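# Set the snap trap using three table-mounted arms

## Task

Arm mounts in the scene frame, in metres, with facing given in degrees counter-clockwise from +x: arm1 at x=-0.06 y=-0.43 z=+0.72 facing +90; arm2 at x=-0.50 y=+0.00 z=+0.72 facing +0; arm3 at x=+0.58 y=+0.00 z=+0.72 facing +180. Arm the snap trap. Rotate the hammer across to the opposite side so the hold-down bar keeps it pinned there. Tilt the yellow pedal up until the lip of its catch rests over the end of the bar. The trap must end flat on the table. Any number of arms may be used. Nothing may count as done if it stays in place only because a robot is holding it. At the end, open the grippers and move the arms away.

## Robot and tools

Robots: three identical i2rt Big YAM arms named arm1, arm2 and arm3. Each has six revolute joints, a two-finger gripper and a wrist camera. With joints 1 and 6 at 0 and the hand level and pointing forward, the wrist camera sits on top of the hand and looks toward the fingertips. Maximum reach is about 1.0 m from the joint1 axis. The two room cameras are cam_high and cam_low. The wrist cameras are arm1_cam_wrist, arm2_cam_wrist and arm3_cam_wrist.

Frame: there is one scene frame with its origin on the floor and +z pointing up. The feet sit on the tabletop at about z=0.72 (see the task). In a hand pose, 'hand' is the point midway between the fingertips. The hand's z axis runs along the fingers and the fingers open along its y axis. Hand poses depend on each robot's actual foot pose, which is never printed.

execute_actions(actions, cameras): actions is a list holding one action or none. An empty list only returns the state and images. The action is an object keyed by robot name. Each robot takes {"joints": {...}} containing any of joint1_rad..joint6_rad (radians) and gripper_m (metres). Every value is an absolute joint target, not an offset. The ranges are:
- joint1_rad -2.879..2.879: base yaw, positive is counter-clockwise seen from above, and 0 unfolds the arm toward the way its foot faces.
- joint2_rad 0..3.141: shoulder; 0 has the upper arm pointing roughly level and backward, and increasing swings it up then forward.
- joint3_rad 0..3.019: elbow; 0 is folded, and increasing opens it.
- joint4_rad -1.692..1.57: hand pitch, positive raises the fingers.
- joint5_rad -1.57..1.57: sideways hand swing, positive toward the arm's right.
- joint6_rad -2.094..2.094: roll, positive is clockwise seen from behind the hand.
- gripper_m 0..0.093: fingertip gap.
The done tolerances are ±0.045, 0.14, 0.09, 0.055, 0.03, 0.035 and 0.003. All motions in an action start together and may finish at different times. Joints run at different speeds, so the hand can sweep wide between postures. An action runs at most 15 s. Example: {"arm1": {"joints": {"gripper_m": 0.05}}, "arm2": {"joints": {"joint1_rad": 0.3}}}. Joints or robots left out keep pushing toward their previous targets. Any unknown key or out-of-range value rejects the entire call, and nothing moves. cameras lists the images to return. Omitted, null or ["all"] gives every camera, [] gives none, and an unknown name rejects the call. The 'pictures' line gives the order of the images.

wait(seconds 0..10) sends no new command and returns the same output as an empty action. zoom_image(camera, region [x0,y0,x1,y1] in pixels, max 504x504, origin top-left) magnifies the latest full image from that camera. All images are 672x504. read_manual(section="licences") returns only licence text. finished_scene(scene 1 or 2) ends that scene permanently and reports success. The goal must already hold and stay held. The result gives the next scene's task.

Result lines: joint_status reports how each commanded joint ended:
- 'off_target': it stopped short and may still be pushing.
- 'contact_stop' or 'time_out': the joint now holds where it stopped. A time_out joint may keep a target that is close by and keep pushing, and on_its_own lists it.
- 'not_followed': the self/inter-arm collision check withheld that arm's joint targets. The gripper still moves, and the withheld targets may be retried later.
- 'limit_stop_at_motor_heat': the arm halted from overheating. Resend the target.
on_its_own lists what the call did not command. 'held at' there means the held target, not the current position. If a stop is reported, any later execute_actions, wait or finished_scene calls in the same reply are skipped. No line reports robots touching each other.

Cautions:
- A Big YAM keeps pushing after contact and can push hard. To relieve a push, send a joint its reported position.
- Sustained load heats motors. MOTOR HOT appears at 85 °C. At 100 °C an OVER-TEMPERATURE FAULT drops that arm.
- A joint holding a load slowly sinks. A target very close to the current position may not move the joint.
- The collision check can react late, and between arms it ignores fingers, gripper housings and wrist cameras. Hard robot-on-robot presses fail the run, and hard hits may.
- Pushing objects off the work area fails the task.
- The simulation keeps running while you compose a reply, and the robots hold their last command meanwhile.

Suggested order: look with the cameras. Use one arm to swing the hammer over and keep it there. Bring the bar down across it with another arm. Lift the pedal so its catch lip hooks over the bar tip. Confirm the trap is flat and holds by itself. Then open all grippers, retract the arms, and call finished_scene.

Each tool is called after "Emit:" as name(argument=value, ...), one argument or row to a line, values as JSON.

## Session

Emit:
execute_actions(
  actions=[],
)

Scene clock: 0.00 s.
arm1.joint_positions: joint1_rad=-0.015 joint2_rad=+0.430 joint3_rad=+1.478 joint4_rad=-1.530 joint5_rad=+0.010 joint6_rad=-0.012 gripper_m=+0.095
arm1.joint_status: not commanded
arm1.hand: x=-0.0572 y=-0.3157 z=+1.2942 quat_wxyz=(-0.369, +0.609, -0.601, -0.364) (m; scene frame)
arm2.joint_positions: joint1_rad=+0.010 joint2_rad=+0.447 joint3_rad=+1.476 joint4_rad=-1.533 joint5_rad=+0.003 joint6_rad=-0.003 gripper_m=+0.095
arm2.joint_status: not commanded
arm2.hand: x=-0.3842 y=-0.0065 z=+1.3381 quat_wxyz=(-0.513, -0.009, -0.858, +0.005) (m; scene frame)
arm3.joint_positions: joint1_rad=+0.005 joint2_rad=+0.427 joint3_rad=+1.454 joint4_rad=-1.553 joint5_rad=-0.007 joint6_rad=-0.014 gripper_m=+0.095
arm3.joint_status: not commanded
arm3.hand: x=+0.4623 y=+0.0096 z=+1.3372 quat_wxyz=(-0.005, +0.868, -0.012, -0.497) (m; scene frame)
pictures: arm1_cam_wrist, arm2_cam_wrist, arm3_cam_wrist, cam_high, cam_low
Images, in order (width x height): arm1_cam_wrist 672x504, arm2_cam_wrist 672x504, arm3_cam_wrist 672x504, cam_high 672x504, cam_low 672x504.

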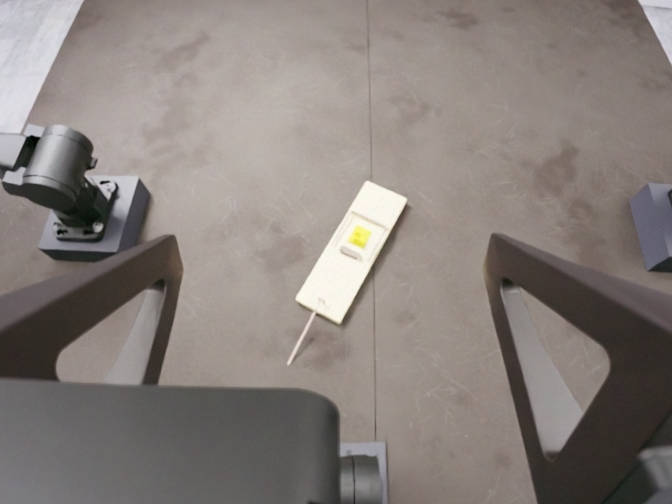

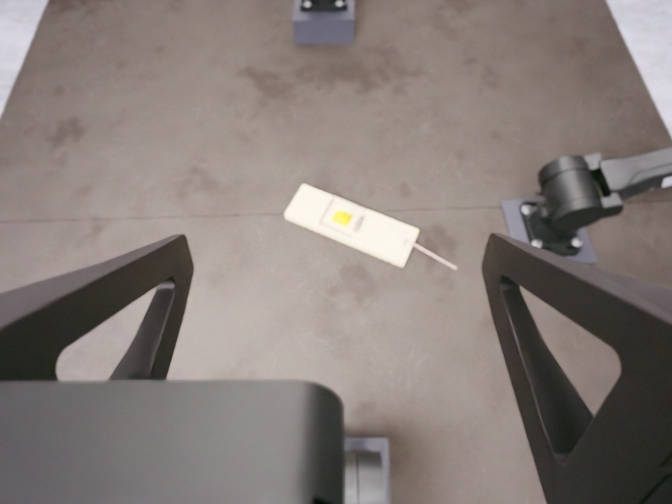

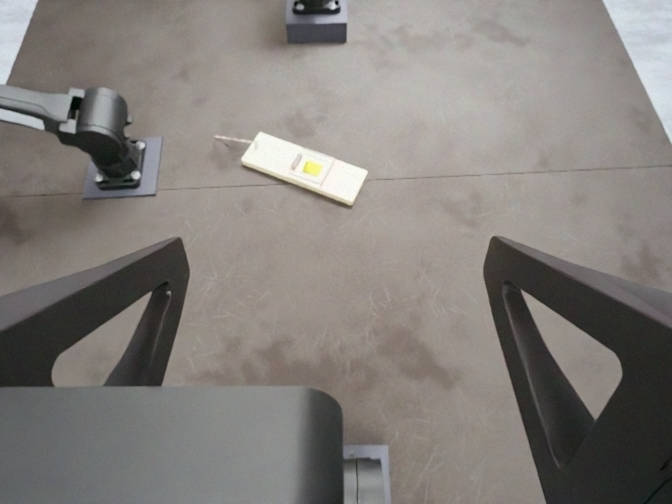

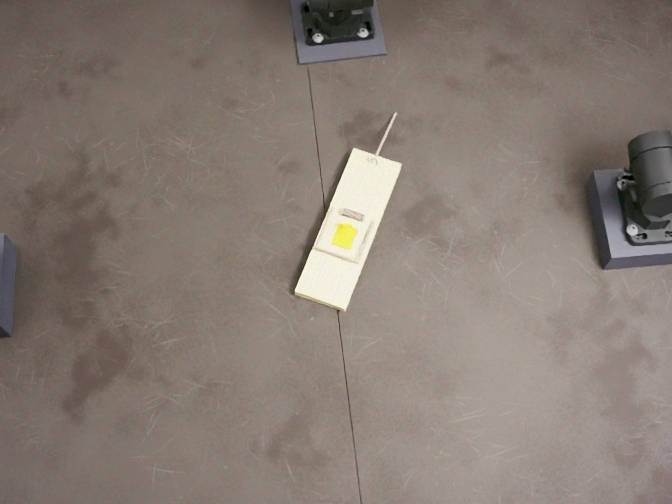

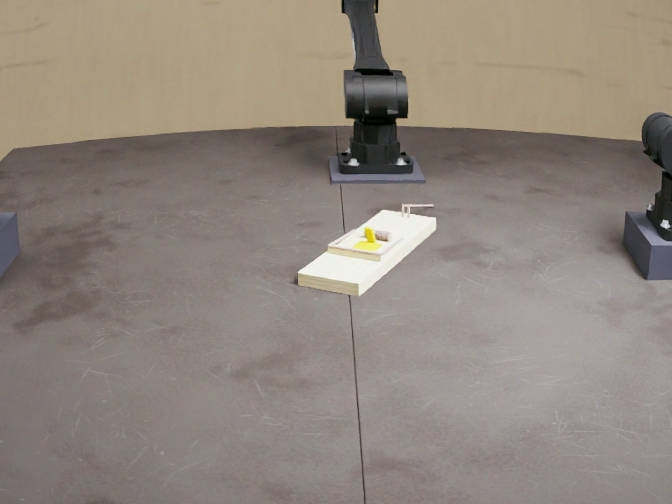

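Emit:
zoom_image(
  camera="cam_low",
  region=[280, 180, 460, 310],
)

Emit:
zoom_image(
  camera="cam_high",
  region=[260, 100, 460, 320],
)

Region (280, 180, 460, 310) of cam_low's 672x504 image, scaled by 2.800, with more detail than that image has.

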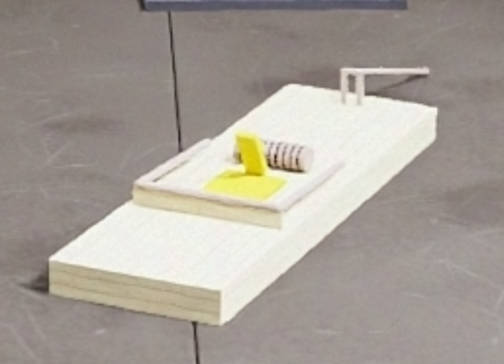

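Region (260, 100, 460, 320) of cam_high's 672x504 image, scaled by 2.291, with more detail than that image has; it fills the left 458 columns of this view, and the rest is white.

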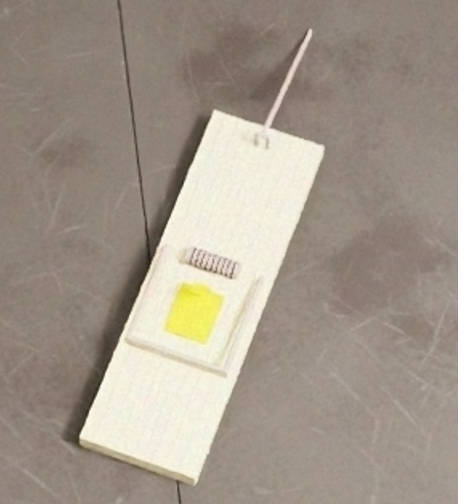

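Emit:
execute_actions(
  actions=[
    {"arm2":{"joints":{"joint1_rad":0.06,"joint2_rad":1.539,"joint3_rad":0.878,"joint4_rad":-0.539,"joint6_rad":0.5,"gripper_m":0.03}},"arm3":{"joints":{"joint1_rad":-0.155,"joint2_rad":1.715,"joint3_rad":0.868,"joint4_rad":-0.053,"gripper_m":0}}},
  ],
)

Scene clock: 3.80 s.
arm1.joint_positions: joint1_rad=-0.015 joint2_rad=+0.430 joint3_rad=+1.478 joint4_rad=-1.530 joint5_rad=+0.010 joint6_rad=-0.012 gripper_m=+0.095
arm1.joint_status: not commanded
arm1.hand: x=-0.0572 y=-0.3157 z=+1.2942 quat_wxyz=(-0.369, +0.609, -0.601, -0.364) (m; scene frame)
arm2.joint_positions: joint1_rad=+0.052 joint2_rad=+1.541 joint3_rad=+0.853 joint4_rad=-0.558 joint5_rad=+0.003 joint6_rad=+0.482 gripper_m=+0.030
arm2.joint_status: all done
arm2.hand: x=-0.0483 y=+0.0086 z=+0.8132 quat_wxyz=(-0.162, -0.226, -0.960, -0.043) (m; scene frame)
arm3.joint_positions: joint1_rad=-0.150 joint2_rad=+1.705 joint3_rad=+0.866 joint4_rad=-0.069 joint5_rad=-0.007 joint6_rad=-0.014 gripper_m=+0.001
arm3.joint_status: all done
arm3.hand: x=+0.0440 y=+0.1050 z=+0.8001 quat_wxyz=(-0.026, +0.943, -0.086, -0.321) (m; scene frame)
pictures: arm1_cam_wrist, arm2_cam_wrist, arm3_cam_wrist, cam_high, cam_low
Images, in order (width x height): arm1_cam_wrist 672x504, arm2_cam_wrist 672x504, arm3_cam_wrist 672x504, cam_high 672x504, cam_low 672x504.

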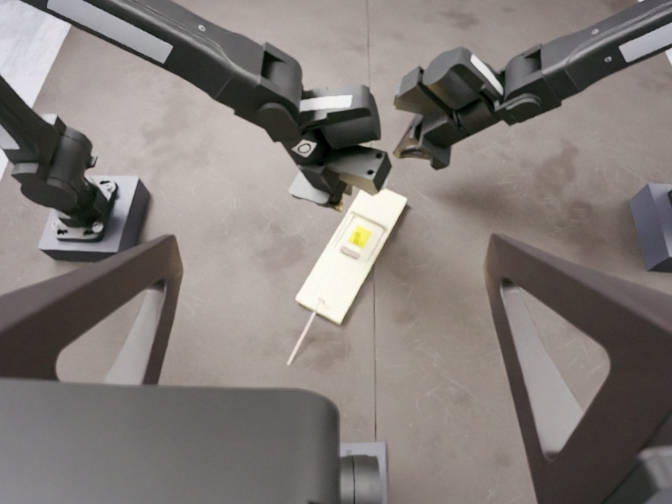

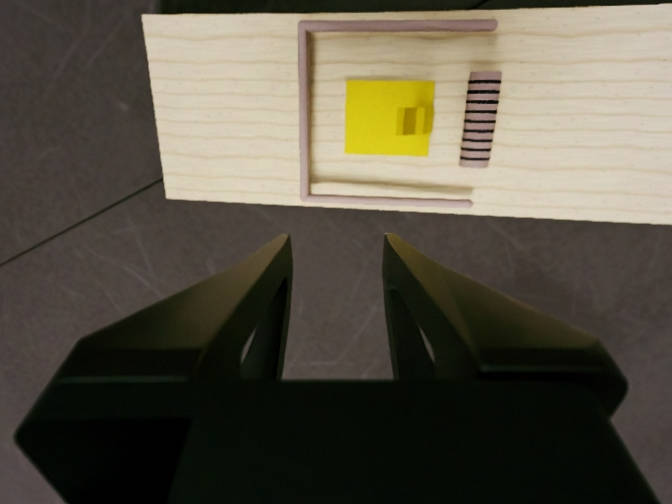

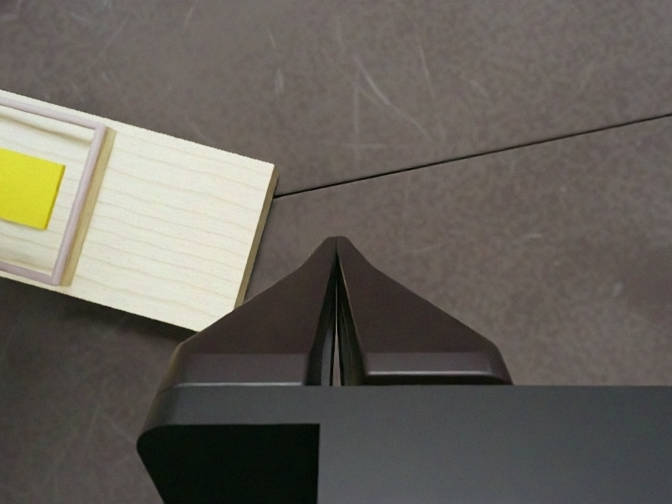

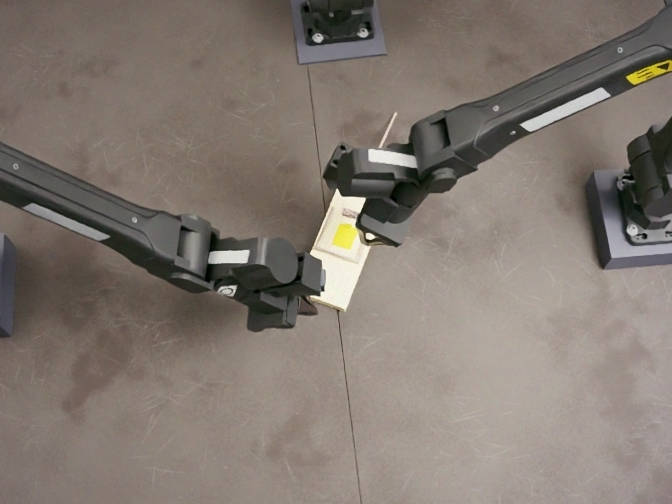

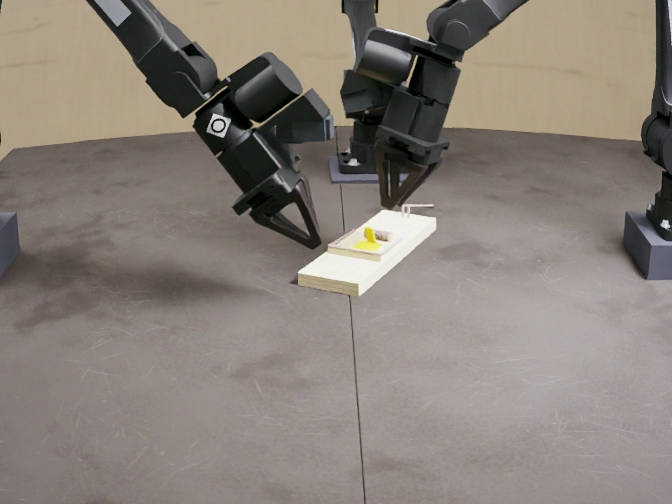

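Emit:
execute_actions(
  actions=[
    {"arm2":{"joints":{"joint1_rad":0.085,"joint2_rad":1.63,"joint3_rad":0.93,"joint4_rad":-0.48}},"arm3":{"joints":{"joint1_rad":-0.07,"joint2_rad":1.76,"joint3_rad":0.846,"joint4_rad":0.03,"joint6_rad":1.5}}},
  ],
  cameras=["arm2_cam_wrist","arm1_cam_wrist","cam_low","cam_high"],
)

Scene clock: 6.43 s.
arm1.joint_positions: joint1_rad=-0.015 joint2_rad=+0.430 joint3_rad=+1.478 joint4_rad=-1.530 joint5_rad=+0.010 joint6_rad=-0.012 gripper_m=+0.095
arm1.joint_status: not commanded
arm1.hand: x=-0.0572 y=-0.3157 z=+1.2942 quat_wxyz=(-0.369, +0.609, -0.601, -0.364) (m; scene frame)
arm2.joint_positions: joint1_rad=+0.079 joint2_rad=+1.634 joint3_rad=+0.893 joint4_rad=-0.496 joint5_rad=+0.003 joint6_rad=+0.483 gripper_m=+0.030
arm2.joint_status: all done
arm2.hand: x=-0.0249 y=+0.0221 z=+0.7917 quat_wxyz=(-0.165, -0.213, -0.962, -0.046) (m; scene frame)
arm3.joint_positions: joint1_rad=-0.063 joint2_rad=+1.741 joint3_rad=+0.854 joint4_rad=+0.013 joint5_rad=-0.007 joint6_rad=+1.491 gripper_m=+0.001
arm3.joint_status: all done
arm3.hand: x=+0.0308 y=+0.0582 z=+0.7898 quat_wxyz=(+0.223, +0.656, -0.675, -0.256) (m; scene frame)
pictures: arm1_cam_wrist, arm2_cam_wrist, cam_high, cam_low
Images, in order (width x height): arm1_cam_wrist 672x504, arm2_cam_wrist 672x504, cam_high 672x504, cam_low 672x504.

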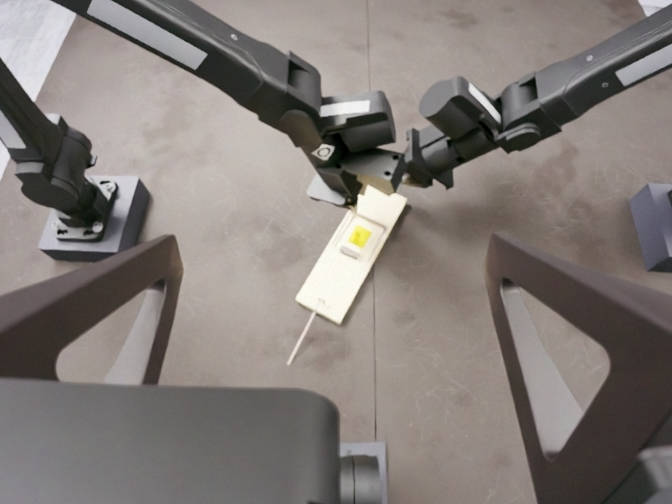

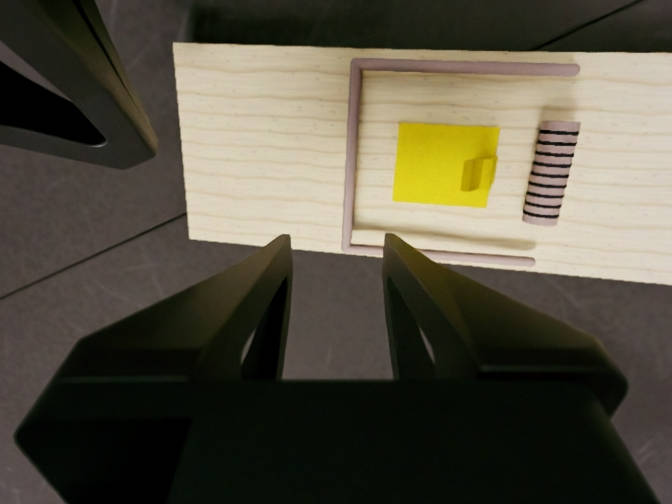

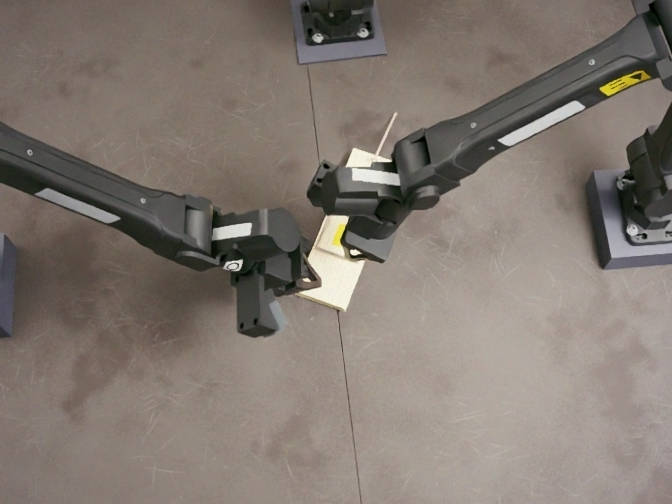

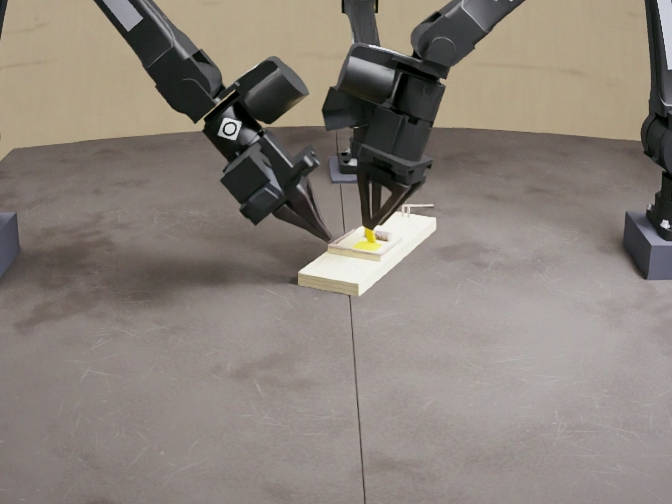

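Emit:
execute_actions(
  actions=[
    {"arm2":{"joints":{"joint1_rad":0.066,"joint2_rad":1.72,"joint3_rad":0.945,"joint4_rad":-0.405}},"arm3":{"joints":{"joint1_rad":-0.045,"joint2_rad":1.88,"joint3_rad":0.83,"joint4_rad":0.16}}},
  ],
  cameras=["arm2_cam_wrist","cam_low","cam_high"],
)

Scene clock: 7.70 s.
arm1.joint_positions: joint1_rad=-0.015 joint2_rad=+0.430 joint3_rad=+1.478 joint4_rad=-1.530 joint5_rad=+0.010 joint6_rad=-0.012 gripper_m=+0.095
arm1.joint_status: not commanded
arm1.hand: x=-0.0572 y=-0.3157 z=+1.2942 quat_wxyz=(-0.369, +0.609, -0.601, -0.364) (m; scene frame)
arm2.joint_positions: joint1_rad=+0.077 joint2_rad=+1.727 joint3_rad=+0.910 joint4_rad=-0.422 joint5_rad=+0.003 joint6_rad=+0.483 gripper_m=+0.030
arm2.joint_status: all done
arm2.hand: x=-0.0112 y=+0.0222 z=+0.7611 quat_wxyz=(-0.164, -0.214, -0.962, -0.045) (m; scene frame)
arm3.joint_positions: joint1_rad=-0.052 joint2_rad=+1.852 joint3_rad=+0.841 joint4_rad=+0.152 joint5_rad=-0.007 joint6_rad=+1.494 gripper_m=+0.001
arm3.joint_status: all done
arm3.hand: x=+0.0268 y=+0.0522 z=+0.7478 quat_wxyz=(+0.229, +0.657, -0.670, -0.260) (m; scene frame)
pictures: arm2_cam_wrist, cam_high, cam_low
Images, in order (width x height): arm2_cam_wrist 672x504, cam_high 672x504, cam_low 672x504.

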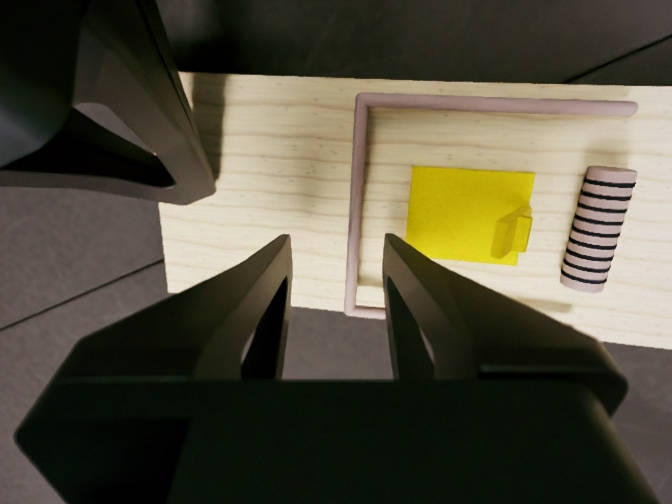

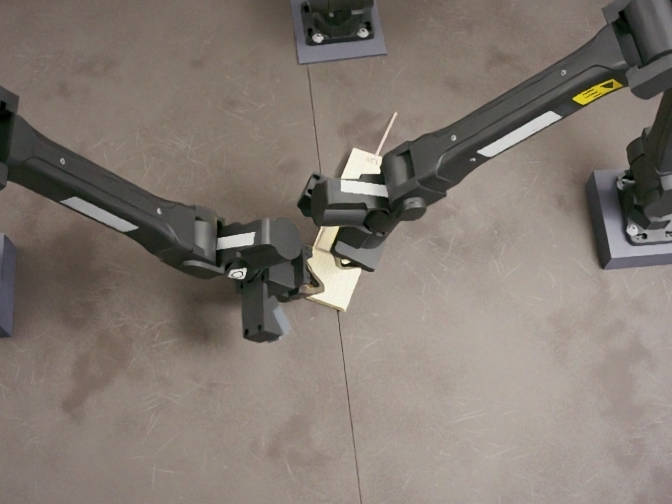

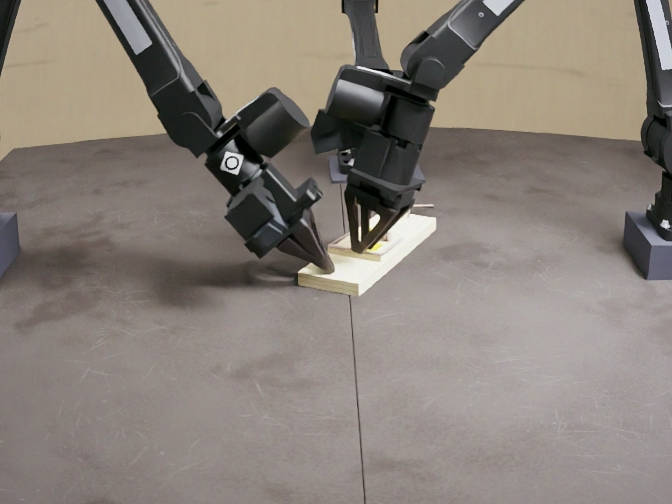

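Emit:
execute_actions(
  actions=[
    {"arm2":{"joints":{"joint1_rad":0.048,"joint3_rad":0.875,"joint4_rad":-0.35}},"arm3":{"joints":{"joint2_rad":1.91}}},
  ],
  cameras=["arm2_cam_wrist","cam_low"],
)

Emit:
zoom_image(
  camera="cam_low",
  region=[280, 180, 460, 310],
)

Scene clock: 8.60 s.
arm1.joint_positions: joint1_rad=-0.015 joint2_rad=+0.430 joint3_rad=+1.478 joint4_rad=-1.530 joint5_rad=+0.010 joint6_rad=-0.012 gripper_m=+0.095
arm1.joint_status: not commanded
arm1.hand: x=-0.0572 y=-0.3157 z=+1.2942 quat_wxyz=(-0.369, +0.609, -0.601, -0.364) (m; scene frame)
arm2.joint_positions: joint1_rad=+0.054 joint2_rad=+1.725 joint3_rad=+0.873 joint4_rad=-0.368 joint5_rad=+0.003 joint6_rad=+0.483 gripper_m=+0.030
arm2.joint_status: all done
arm2.hand: x=-0.0168 y=+0.0109 z=+0.7537 quat_wxyz=(-0.174, -0.224, -0.958, -0.046) (m; scene frame)
arm3.joint_positions: joint1_rad=-0.052 joint2_rad=+1.854 joint3_rad=+0.841 joint4_rad=+0.154 joint5_rad=-0.007 joint6_rad=+1.494 gripper_m=+0.001
arm3.joint_status: all done
arm3.hand: x=+0.0269 y=+0.0522 z=+0.7471 quat_wxyz=(+0.229, +0.657, -0.670, -0.260) (m; scene frame)
pictures: arm2_cam_wrist, cam_low
Images, in order (width x height): arm2_cam_wrist 672x504, cam_low 672x504.

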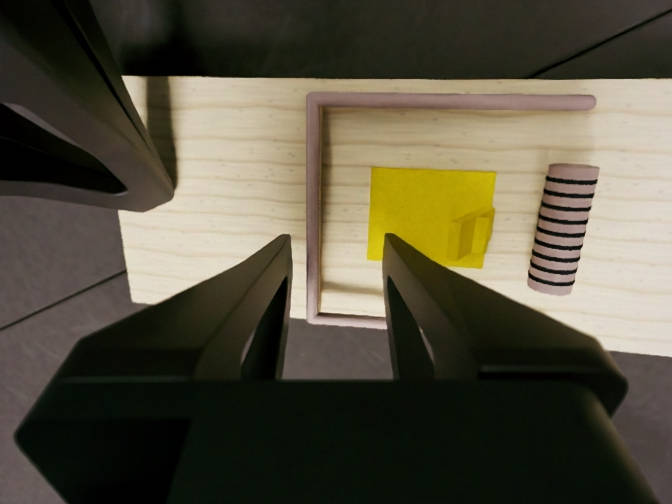

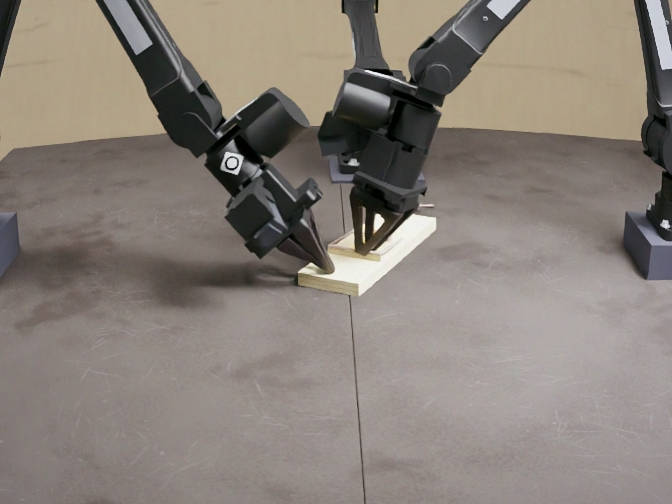

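Region (280, 180, 460, 310) of cam_low's 672x504 image, scaled by 2.800, with more detail than that image has.

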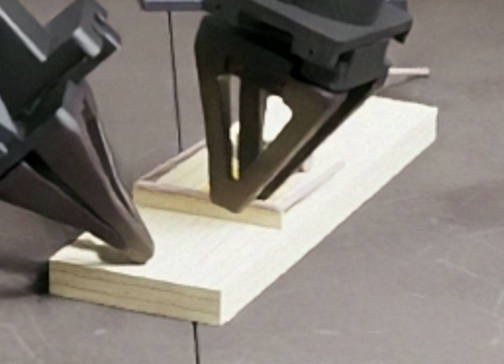

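Emit:
execute_actions(
  actions=[
    {"arm2":{"joints":{"joint1_rad":0.071,"joint3_rad":0.838,"joint4_rad":-0.325}}},
  ],
  cameras=["arm2_cam_wrist","cam_low"],
)

Emit:
zoom_image(
  camera="cam_low",
  region=[280, 180, 460, 310],
)

Scene clock: 16.37 s.
arm1.joint_positions: joint1_rad=-0.015 joint2_rad=+0.430 joint3_rad=+1.478 joint4_rad=-1.530 joint5_rad=+0.010 joint6_rad=-0.012 gripper_m=+0.095
arm1.joint_status: not commanded
arm1.hand: x=-0.0572 y=-0.3157 z=+1.2942 quat_wxyz=(-0.369, +0.609, -0.601, -0.364) (m; scene frame)
arm2.joint_positions: joint1_rad=+0.059 joint2_rad=+1.718 joint3_rad=+0.849 joint4_rad=-0.336 joint5_rad=+0.004 joint6_rad=+0.483 gripper_m=+0.030
arm2.joint_status: all done
arm2.hand: x=-0.0207 y=+0.0127 z=+0.7519 quat_wxyz=(-0.181, -0.222, -0.957, -0.048) (m; scene frame)
arm3.joint_positions: joint1_rad=-0.052 joint2_rad=+1.854 joint3_rad=+0.841 joint4_rad=+0.154 joint5_rad=-0.007 joint6_rad=+1.494 gripper_m=+0.001
arm3.joint_status: not commanded
arm3.hand: x=+0.0269 y=+0.0522 z=+0.7471 quat_wxyz=(+0.229, +0.657, -0.670, -0.260) (m; scene frame)
pictures: arm2_cam_wrist, cam_low
Images, in order (width x height): arm2_cam_wrist 672x504, cam_low 672x504.

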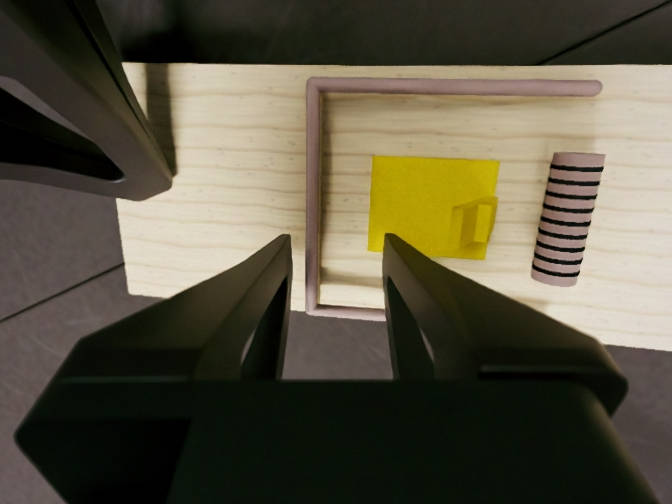

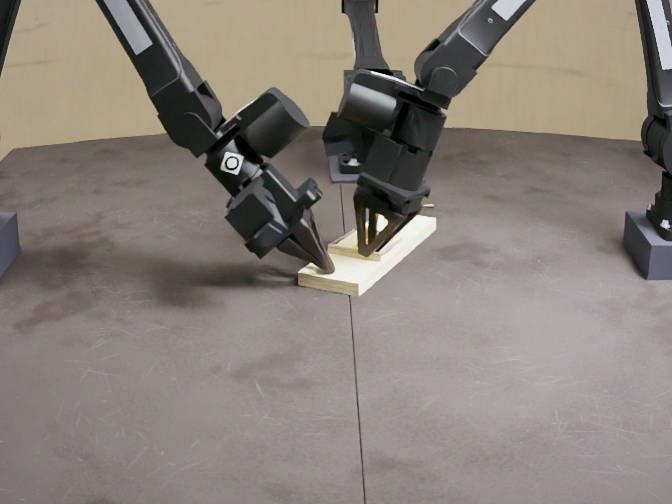

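Region (280, 180, 460, 310) of cam_low's 672x504 image, scaled by 2.800, with more detail than that image has.

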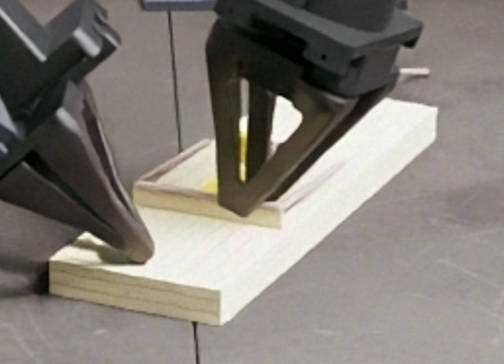

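Emit:
execute_actions(
  actions=[
    {"arm2":{"joints":{"joint1_rad":0.085,"joint3_rad":0.87}}},
  ],
  cameras=[],
)

Emit:
execute_actions(
  actions=[
    {"arm2":{"joints":{"joint2_rad":1.745,"gripper_m":0.012}}},
  ],
  cameras=["arm2_cam_wrist","cam_low"],
)

Emit:
zoom_image(
  camera="cam_low",
  region=[280, 180, 460, 310],
)

Scene clock: 17.17 s.
arm1.joint_positions: joint1_rad=-0.015 joint2_rad=+0.430 joint3_rad=+1.478 joint4_rad=-1.530 joint5_rad=+0.010 joint6_rad=-0.012 gripper_m=+0.095
arm1.joint_status: not commanded
arm1.hand: x=-0.0572 y=-0.3157 z=+1.2942 quat_wxyz=(-0.369, +0.609, -0.601, -0.364) (m; scene frame)
arm2.joint_positions: joint1_rad=+0.073 joint2_rad=+1.718 joint3_rad=+0.849 joint4_rad=-0.336 joint5_rad=+0.006 joint6_rad=+0.483 gripper_m=+0.030
arm2.joint_status: all done
arm2.hand: x=-0.0209 y=+0.0191 z=+0.7520 quat_wxyz=(-0.181, -0.216, -0.958, -0.048) (m; scene frame)
arm3.joint_positions: joint1_rad=-0.052 joint2_rad=+1.854 joint3_rad=+0.841 joint4_rad=+0.154 joint5_rad=-0.007 joint6_rad=+1.494 gripper_m=+0.001
arm3.joint_status: not commanded
arm3.hand: x=+0.0269 y=+0.0522 z=+0.7471 quat_wxyz=(+0.229, +0.657, -0.670, -0.260) (m; scene frame)
pictures: none
No camera images: the call's "cameras" was empty. Leave "cameras" out to get every camera's image.

Scene clock: 17.67 s.
arm1.joint_positions: joint1_rad=-0.015 joint2_rad=+0.430 joint3_rad=+1.478 joint4_rad=-1.530 joint5_rad=+0.010 joint6_rad=-0.012 gripper_m=+0.095
arm1.joint_status: not commanded
arm1.hand: x=-0.0572 y=-0.3157 z=+1.2942 quat_wxyz=(-0.369, +0.609, -0.601, -0.364) (m; scene frame)
arm2.joint_positions: joint1_rad=+0.073 joint2_rad=+1.723 joint3_rad=+0.849 joint4_rad=-0.332 joint5_rad=+0.008 joint6_rad=+0.483 gripper_m=+0.012
arm2.joint_status: all done
arm2.hand: x=-0.0206 y=+0.0188 z=+0.7500 quat_wxyz=(-0.181, -0.216, -0.958, -0.047) (m; scene frame)
arm3.joint_positions: joint1_rad=-0.052 joint2_rad=+1.854 joint3_rad=+0.841 joint4_rad=+0.154 joint5_rad=-0.007 joint6_rad=+1.494 gripper_m=+0.001
arm3.joint_status: not commanded
arm3.hand: x=+0.0269 y=+0.0522 z=+0.7471 quat_wxyz=(+0.229, +0.657, -0.670, -0.260) (m; scene frame)
pictures: arm2_cam_wrist, cam_low
Images, in order (width x height): arm2_cam_wrist 672x504, cam_low 672x504.

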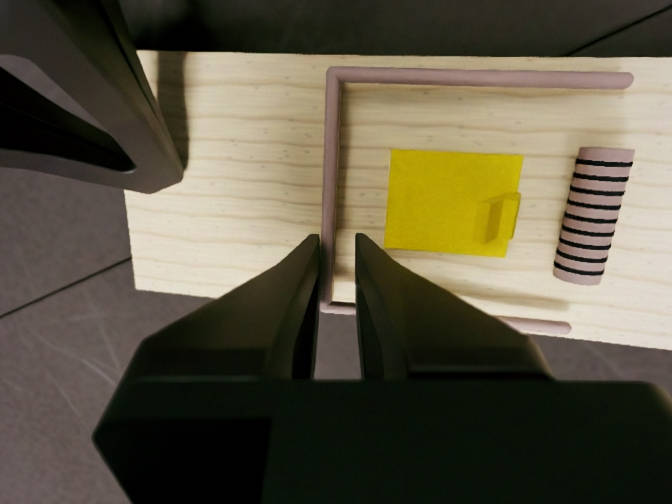

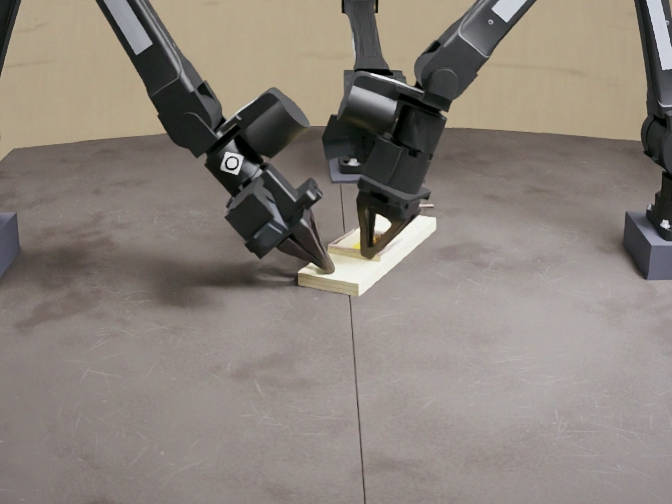

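Region (280, 180, 460, 310) of cam_low's 672x504 image, scaled by 2.800, with more detail than that image has.

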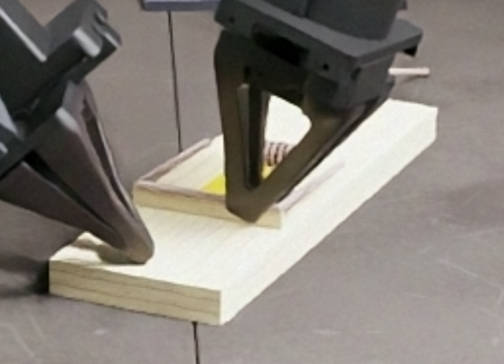

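Emit:
execute_actions(
  actions=[
    {"arm2":{"joints":{"gripper_m":0.0}}},
  ],
  cameras=[],
)

Emit:
execute_actions(
  actions=[
    {"arm2":{"joints":{"joint1_rad":0.055,"joint2_rad":1.64,"joint3_rad":0.88,"joint4_rad":-0.40}}},
  ],
  cameras=["arm2_cam_wrist","cam_low"],
)

Scene clock: 18.47 s.
arm1.joint_positions: joint1_rad=-0.015 joint2_rad=+0.430 joint3_rad=+1.478 joint4_rad=-1.530 joint5_rad=+0.010 joint6_rad=-0.012 gripper_m=+0.095
arm1.joint_status: not commanded
arm1.hand: x=-0.0572 y=-0.3157 z=+1.2942 quat_wxyz=(-0.369, +0.609, -0.601, -0.364) (m; scene frame)
arm2.joint_positions: joint1_rad=+0.077 joint2_rad=+1.723 joint3_rad=+0.851 joint4_rad=-0.330 joint5_rad=+0.004 joint6_rad=+0.495 gripper_m=+0.003
arm2.joint_status: all done
arm2.hand: x=-0.0197 y=+0.0213 z=+0.7504 quat_wxyz=(-0.181, -0.219, -0.957, -0.051) (m; scene frame)
arm3.joint_positions: joint1_rad=-0.052 joint2_rad=+1.856 joint3_rad=+0.841 joint4_rad=+0.158 joint5_rad=-0.007 joint6_rad=+1.494 gripper_m=+0.001
arm3.joint_status: not commanded
arm3.hand: x=+0.0263 y=+0.0522 z=+0.7470 quat_wxyz=(+0.230, +0.656, -0.670, -0.261) (m; scene frame)
pictures: none
No camera images: the call's "cameras" was empty. Leave "cameras" out to get every camera's image.

Scene clock: 19.30 s.
arm1.joint_positions: joint1_rad=-0.015 joint2_rad=+0.430 joint3_rad=+1.478 joint4_rad=-1.530 joint5_rad=+0.010 joint6_rad=-0.012 gripper_m=+0.095
arm1.joint_status: not commanded
arm1.hand: x=-0.0572 y=-0.3157 z=+1.2942 quat_wxyz=(-0.369, +0.609, -0.601, -0.364) (m; scene frame)
arm2.joint_positions: joint1_rad=+0.068 joint2_rad=+1.694 joint3_rad=+0.853 joint4_rad=-0.396 joint5_rad=+0.003 joint6_rad=+0.495 gripper_m=+0.003
arm2.joint_status: all done
arm2.hand: x=-0.0292 y=+0.0170 z=+0.7590 quat_wxyz=(-0.165, -0.224, -0.959, -0.046) (m; scene frame)
arm3.joint_positions: joint1_rad=-0.048 joint2_rad=+1.858 joint3_rad=+0.841 joint4_rad=+0.175 joint5_rad=-0.008 joint6_rad=+1.494 gripper_m=+0.001
arm3.joint_status: not commanded
arm3.hand: x=+0.0233 y=+0.0501 z=+0.7486 quat_wxyz=(+0.235, +0.656, -0.667, -0.265) (m; scene frame)
pictures: arm2_cam_wrist, cam_low
Images, in order (width x height): arm2_cam_wrist 672x504, cam_low 672x504.

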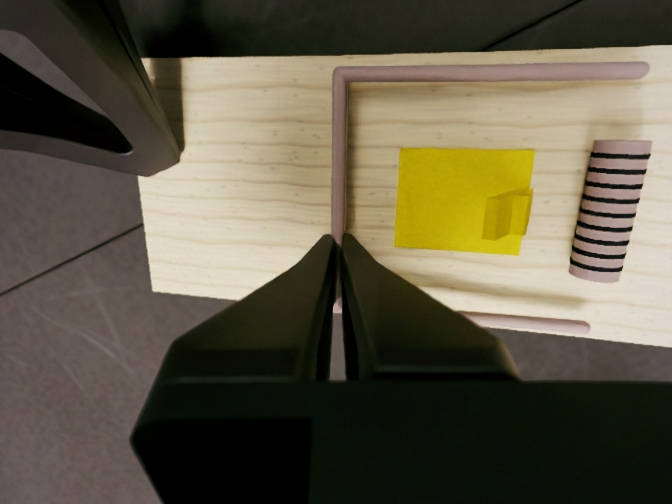

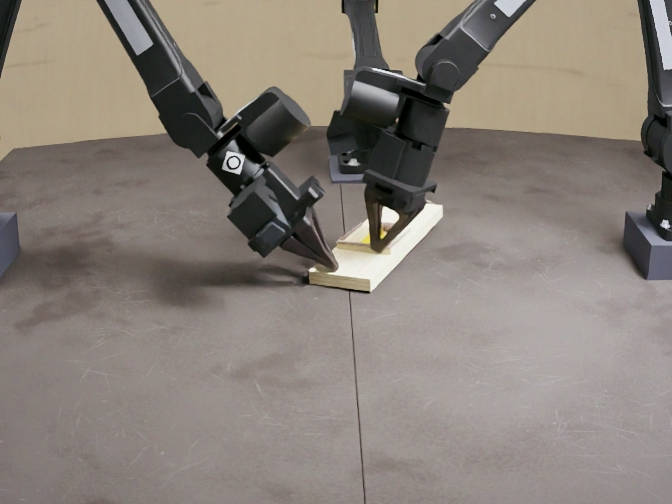

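Emit:
execute_actions(
  actions=[
    {"arm1":{"joints":{"joint1_rad":-0.02,"joint2_rad":0.8,"joint3_rad":0.16,"joint4_rad":-0.03,"gripper_m":0}},"arm2":{"joints":{"joint1_rad":0.068,"joint2_rad":1.73,"joint3_rad":0.86,"joint4_rad":-0.37}},"arm3":{"joints":{"joint2_rad":1.86,"joint3_rad":0.91,"joint4_rad":0.12}}},
  ],
)

Scene clock: 21.70 s.
arm1.joint_positions: joint1_rad=-0.015 joint2_rad=+0.809 joint3_rad=+0.165 joint4_rad=-0.059 joint5_rad=+0.010 joint6_rad=-0.012 gripper_m=+0.001
arm1.joint_status: all done
arm1.hand: x=-0.0604 y=-0.1274 z=+0.7900 quat_wxyz=(-0.300, +0.646, -0.637, -0.294) (m; scene frame)
arm2.joint_positions: joint1_rad=+0.068 joint2_rad=+1.709 joint3_rad=+0.846 joint4_rad=-0.392 joint5_rad=+0.004 joint6_rad=+0.495 gripper_m=+0.003
arm2.joint_status: all done
arm2.hand: x=-0.0337 y=+0.0168 z=+0.7503 quat_wxyz=(-0.157, -0.224, -0.961, -0.043) (m; scene frame)
arm3.joint_positions: joint1_rad=-0.048 joint2_rad=+1.858 joint3_rad=+0.866 joint4_rad=+0.128 joint5_rad=-0.008 joint6_rad=+1.494 gripper_m=+0.001
arm3.joint_status: all done
arm3.hand: x=+0.0194 y=+0.0505 z=+0.7502 quat_wxyz=(+0.228, +0.658, -0.669, -0.257) (m; scene frame)
pictures: arm1_cam_wrist, arm2_cam_wrist, arm3_cam_wrist, cam_high, cam_low
Images, in order (width x height): arm1_cam_wrist 672x504, arm2_cam_wrist 672x504, arm3_cam_wrist 672x504, cam_high 672x504, cam_low 672x504.

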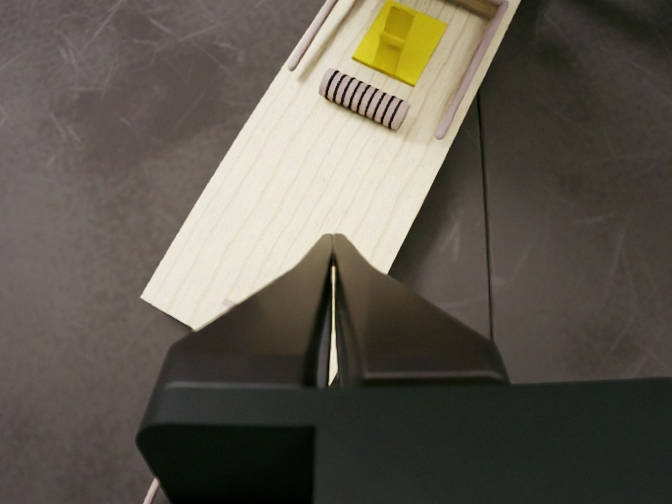

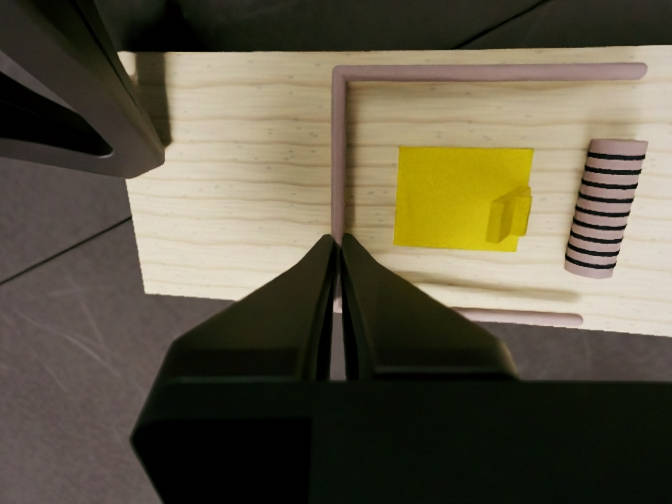

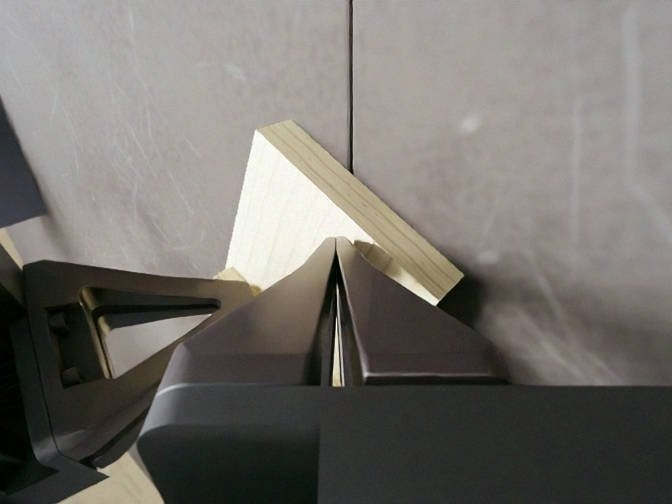

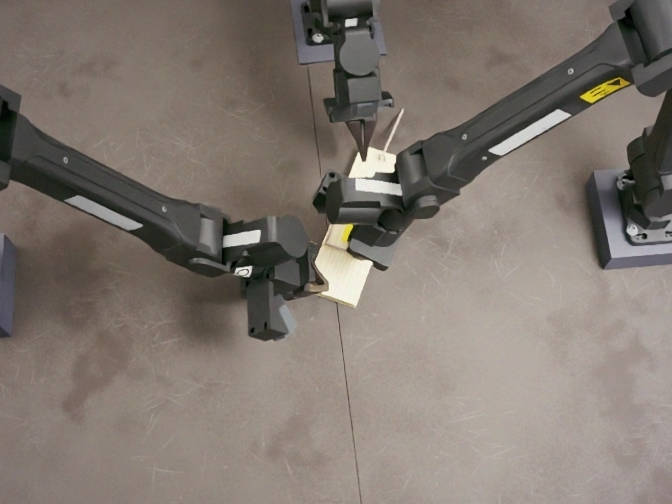

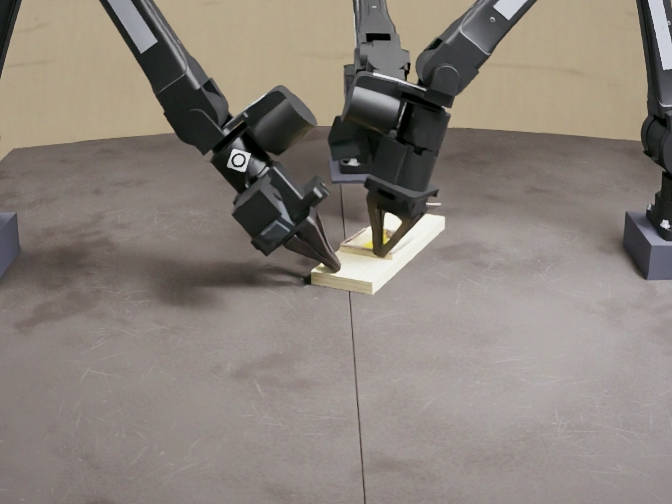

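Emit:
execute_actions(
  actions=[
    {"arm1":{"joints":{"joint2_rad":1.03}},"arm3":{"joints":{"joint2_rad":1.90,"joint3_rad":0.98,"joint4_rad":0.09}}},
  ],
  cameras=[],
)

Emit:
execute_actions(
  actions=[
    {"arm3":{"joints":{"joint2_rad":2.02,"joint4_rad":0.07}}},
  ],
  cameras=["arm1_cam_wrist","arm2_cam_wrist"],
)

Emit:
execute_actions(
  actions=[
    {"arm2":{"joints":{"joint1_rad":0.055,"joint2_rad":1.60,"joint3_rad":0.90,"joint4_rad":-0.42}}},
  ],
  cameras=["arm2_cam_wrist","cam_low"],
)

Scene clock: 23.90 s.
arm1.joint_positions: joint1_rad=-0.015 joint2_rad=+0.973 joint3_rad=+0.173 joint4_rad=-0.017 joint5_rad=+0.010 joint6_rad=-0.012 gripper_m=+0.001
arm1.joint_status: all done
arm1.hand: x=-0.0605 y=-0.1310 z=+0.7553 quat_wxyz=(-0.263, +0.663, -0.652, -0.257) (m; scene frame)
arm2.joint_positions: joint1_rad=+0.068 joint2_rad=+1.709 joint3_rad=+0.846 joint4_rad=-0.392 joint5_rad=+0.004 joint6_rad=+0.495 gripper_m=+0.003
arm2.joint_status: not commanded
arm2.hand: x=-0.0337 y=+0.0168 z=+0.7503 quat_wxyz=(-0.157, -0.224, -0.961, -0.043) (m; scene frame)
arm3.joint_positions: joint1_rad=-0.048 joint2_rad=+1.859 joint3_rad=+0.875 joint4_rad=+0.110 joint5_rad=-0.008 joint6_rad=+1.494 gripper_m=+0.001
arm3.joint_status: joint3_rad time_out (moved +0.009 of +0.114); the others done
arm3.on_its_own: joint3_rad is held at +0.874, not at your +0.980, since a time_out
arm3.hand: x=+0.0184 y=+0.0506 z=+0.7500 quat_wxyz=(+0.225, +0.660, -0.671, -0.254) (m; scene frame)
pictures: none
joint command not followed: on one or more control steps a check withheld the commanded joint targets of the arm3 arm, and it was not sent them on those steps.
cause: the commanded joint targets would bring a part of the robot too close to another arm (this arm's wrist (the part past joint 4) and the other arm's wrist (the part past joint 4)); next, command targets that bring no part of the robot closer to that arm.
No camera images: the call's "cameras" was empty. Leave "cameras" out to get every camera's image.

not run: a stop came earlier in this reply.

not run: a stop came earlier in this reply.

Emit:
execute_actions(
  actions=[
    {"arm3":{"joints":{"joint2_rad":1.94,"joint3_rad":0.85,"joint4_rad":0.08}},"arm2":{"joints":{"joint1_rad":0.055,"joint2_rad":1.60,"joint3_rad":0.88,"joint4_rad":-0.43}}},
  ],
  cameras=["arm1_cam_wrist","arm2_cam_wrist","cam_low"],
)

Scene clock: 25.00 s.
arm1.joint_positions: joint1_rad=-0.015 joint2_rad=+0.975 joint3_rad=+0.173 joint4_rad=-0.012 joint5_rad=+0.009 joint6_rad=-0.012 gripper_m=+0.001
arm1.joint_status: not commanded
arm1.hand: x=-0.0607 y=-0.1302 z=+0.7556 quat_wxyz=(-0.264, +0.663, -0.652, -0.259) (m; scene frame)
arm2.joint_positions: joint1_rad=+0.064 joint2_rad=+1.655 joint3_rad=+0.846 joint4_rad=-0.429 joint5_rad=+0.002 joint6_rad=+0.495 gripper_m=+0.003
arm2.joint_status: all done
arm2.hand: x=-0.0348 y=+0.0150 z=+0.7710 quat_wxyz=(-0.164, -0.226, -0.959, -0.046) (m; scene frame)
arm3.joint_positions: joint1_rad=-0.048 joint2_rad=+1.862 joint3_rad=+0.871 joint4_rad=+0.107 joint5_rad=-0.005 joint6_rad=+1.495 gripper_m=+0.001
arm3.joint_status: all done
arm3.hand: x=+0.0216 y=+0.0507 z=+0.7464 quat_wxyz=(+0.221, +0.660, -0.672, -0.251) (m; scene frame)
pictures: arm1_cam_wrist, arm2_cam_wrist, cam_low
Images, in order (width x height): arm1_cam_wrist 672x504, arm2_cam_wrist 672x504, cam_low 672x504.

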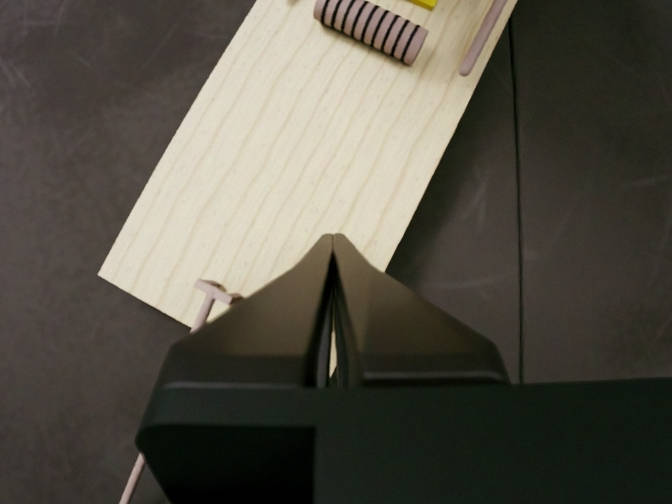

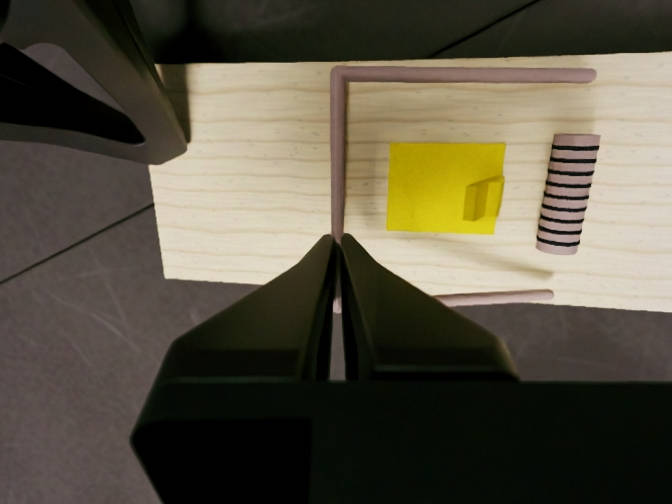

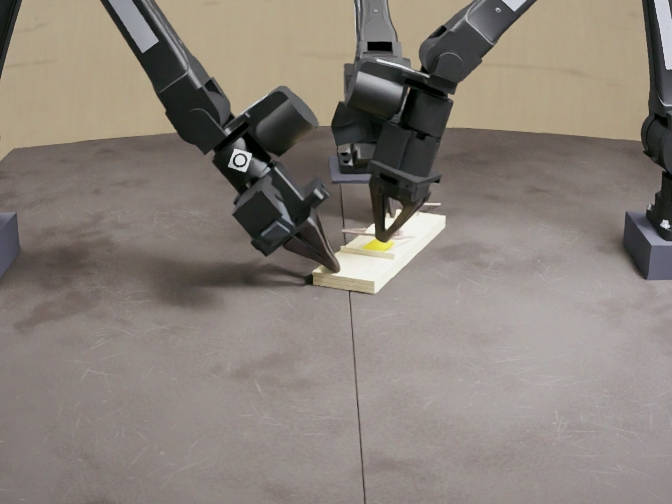

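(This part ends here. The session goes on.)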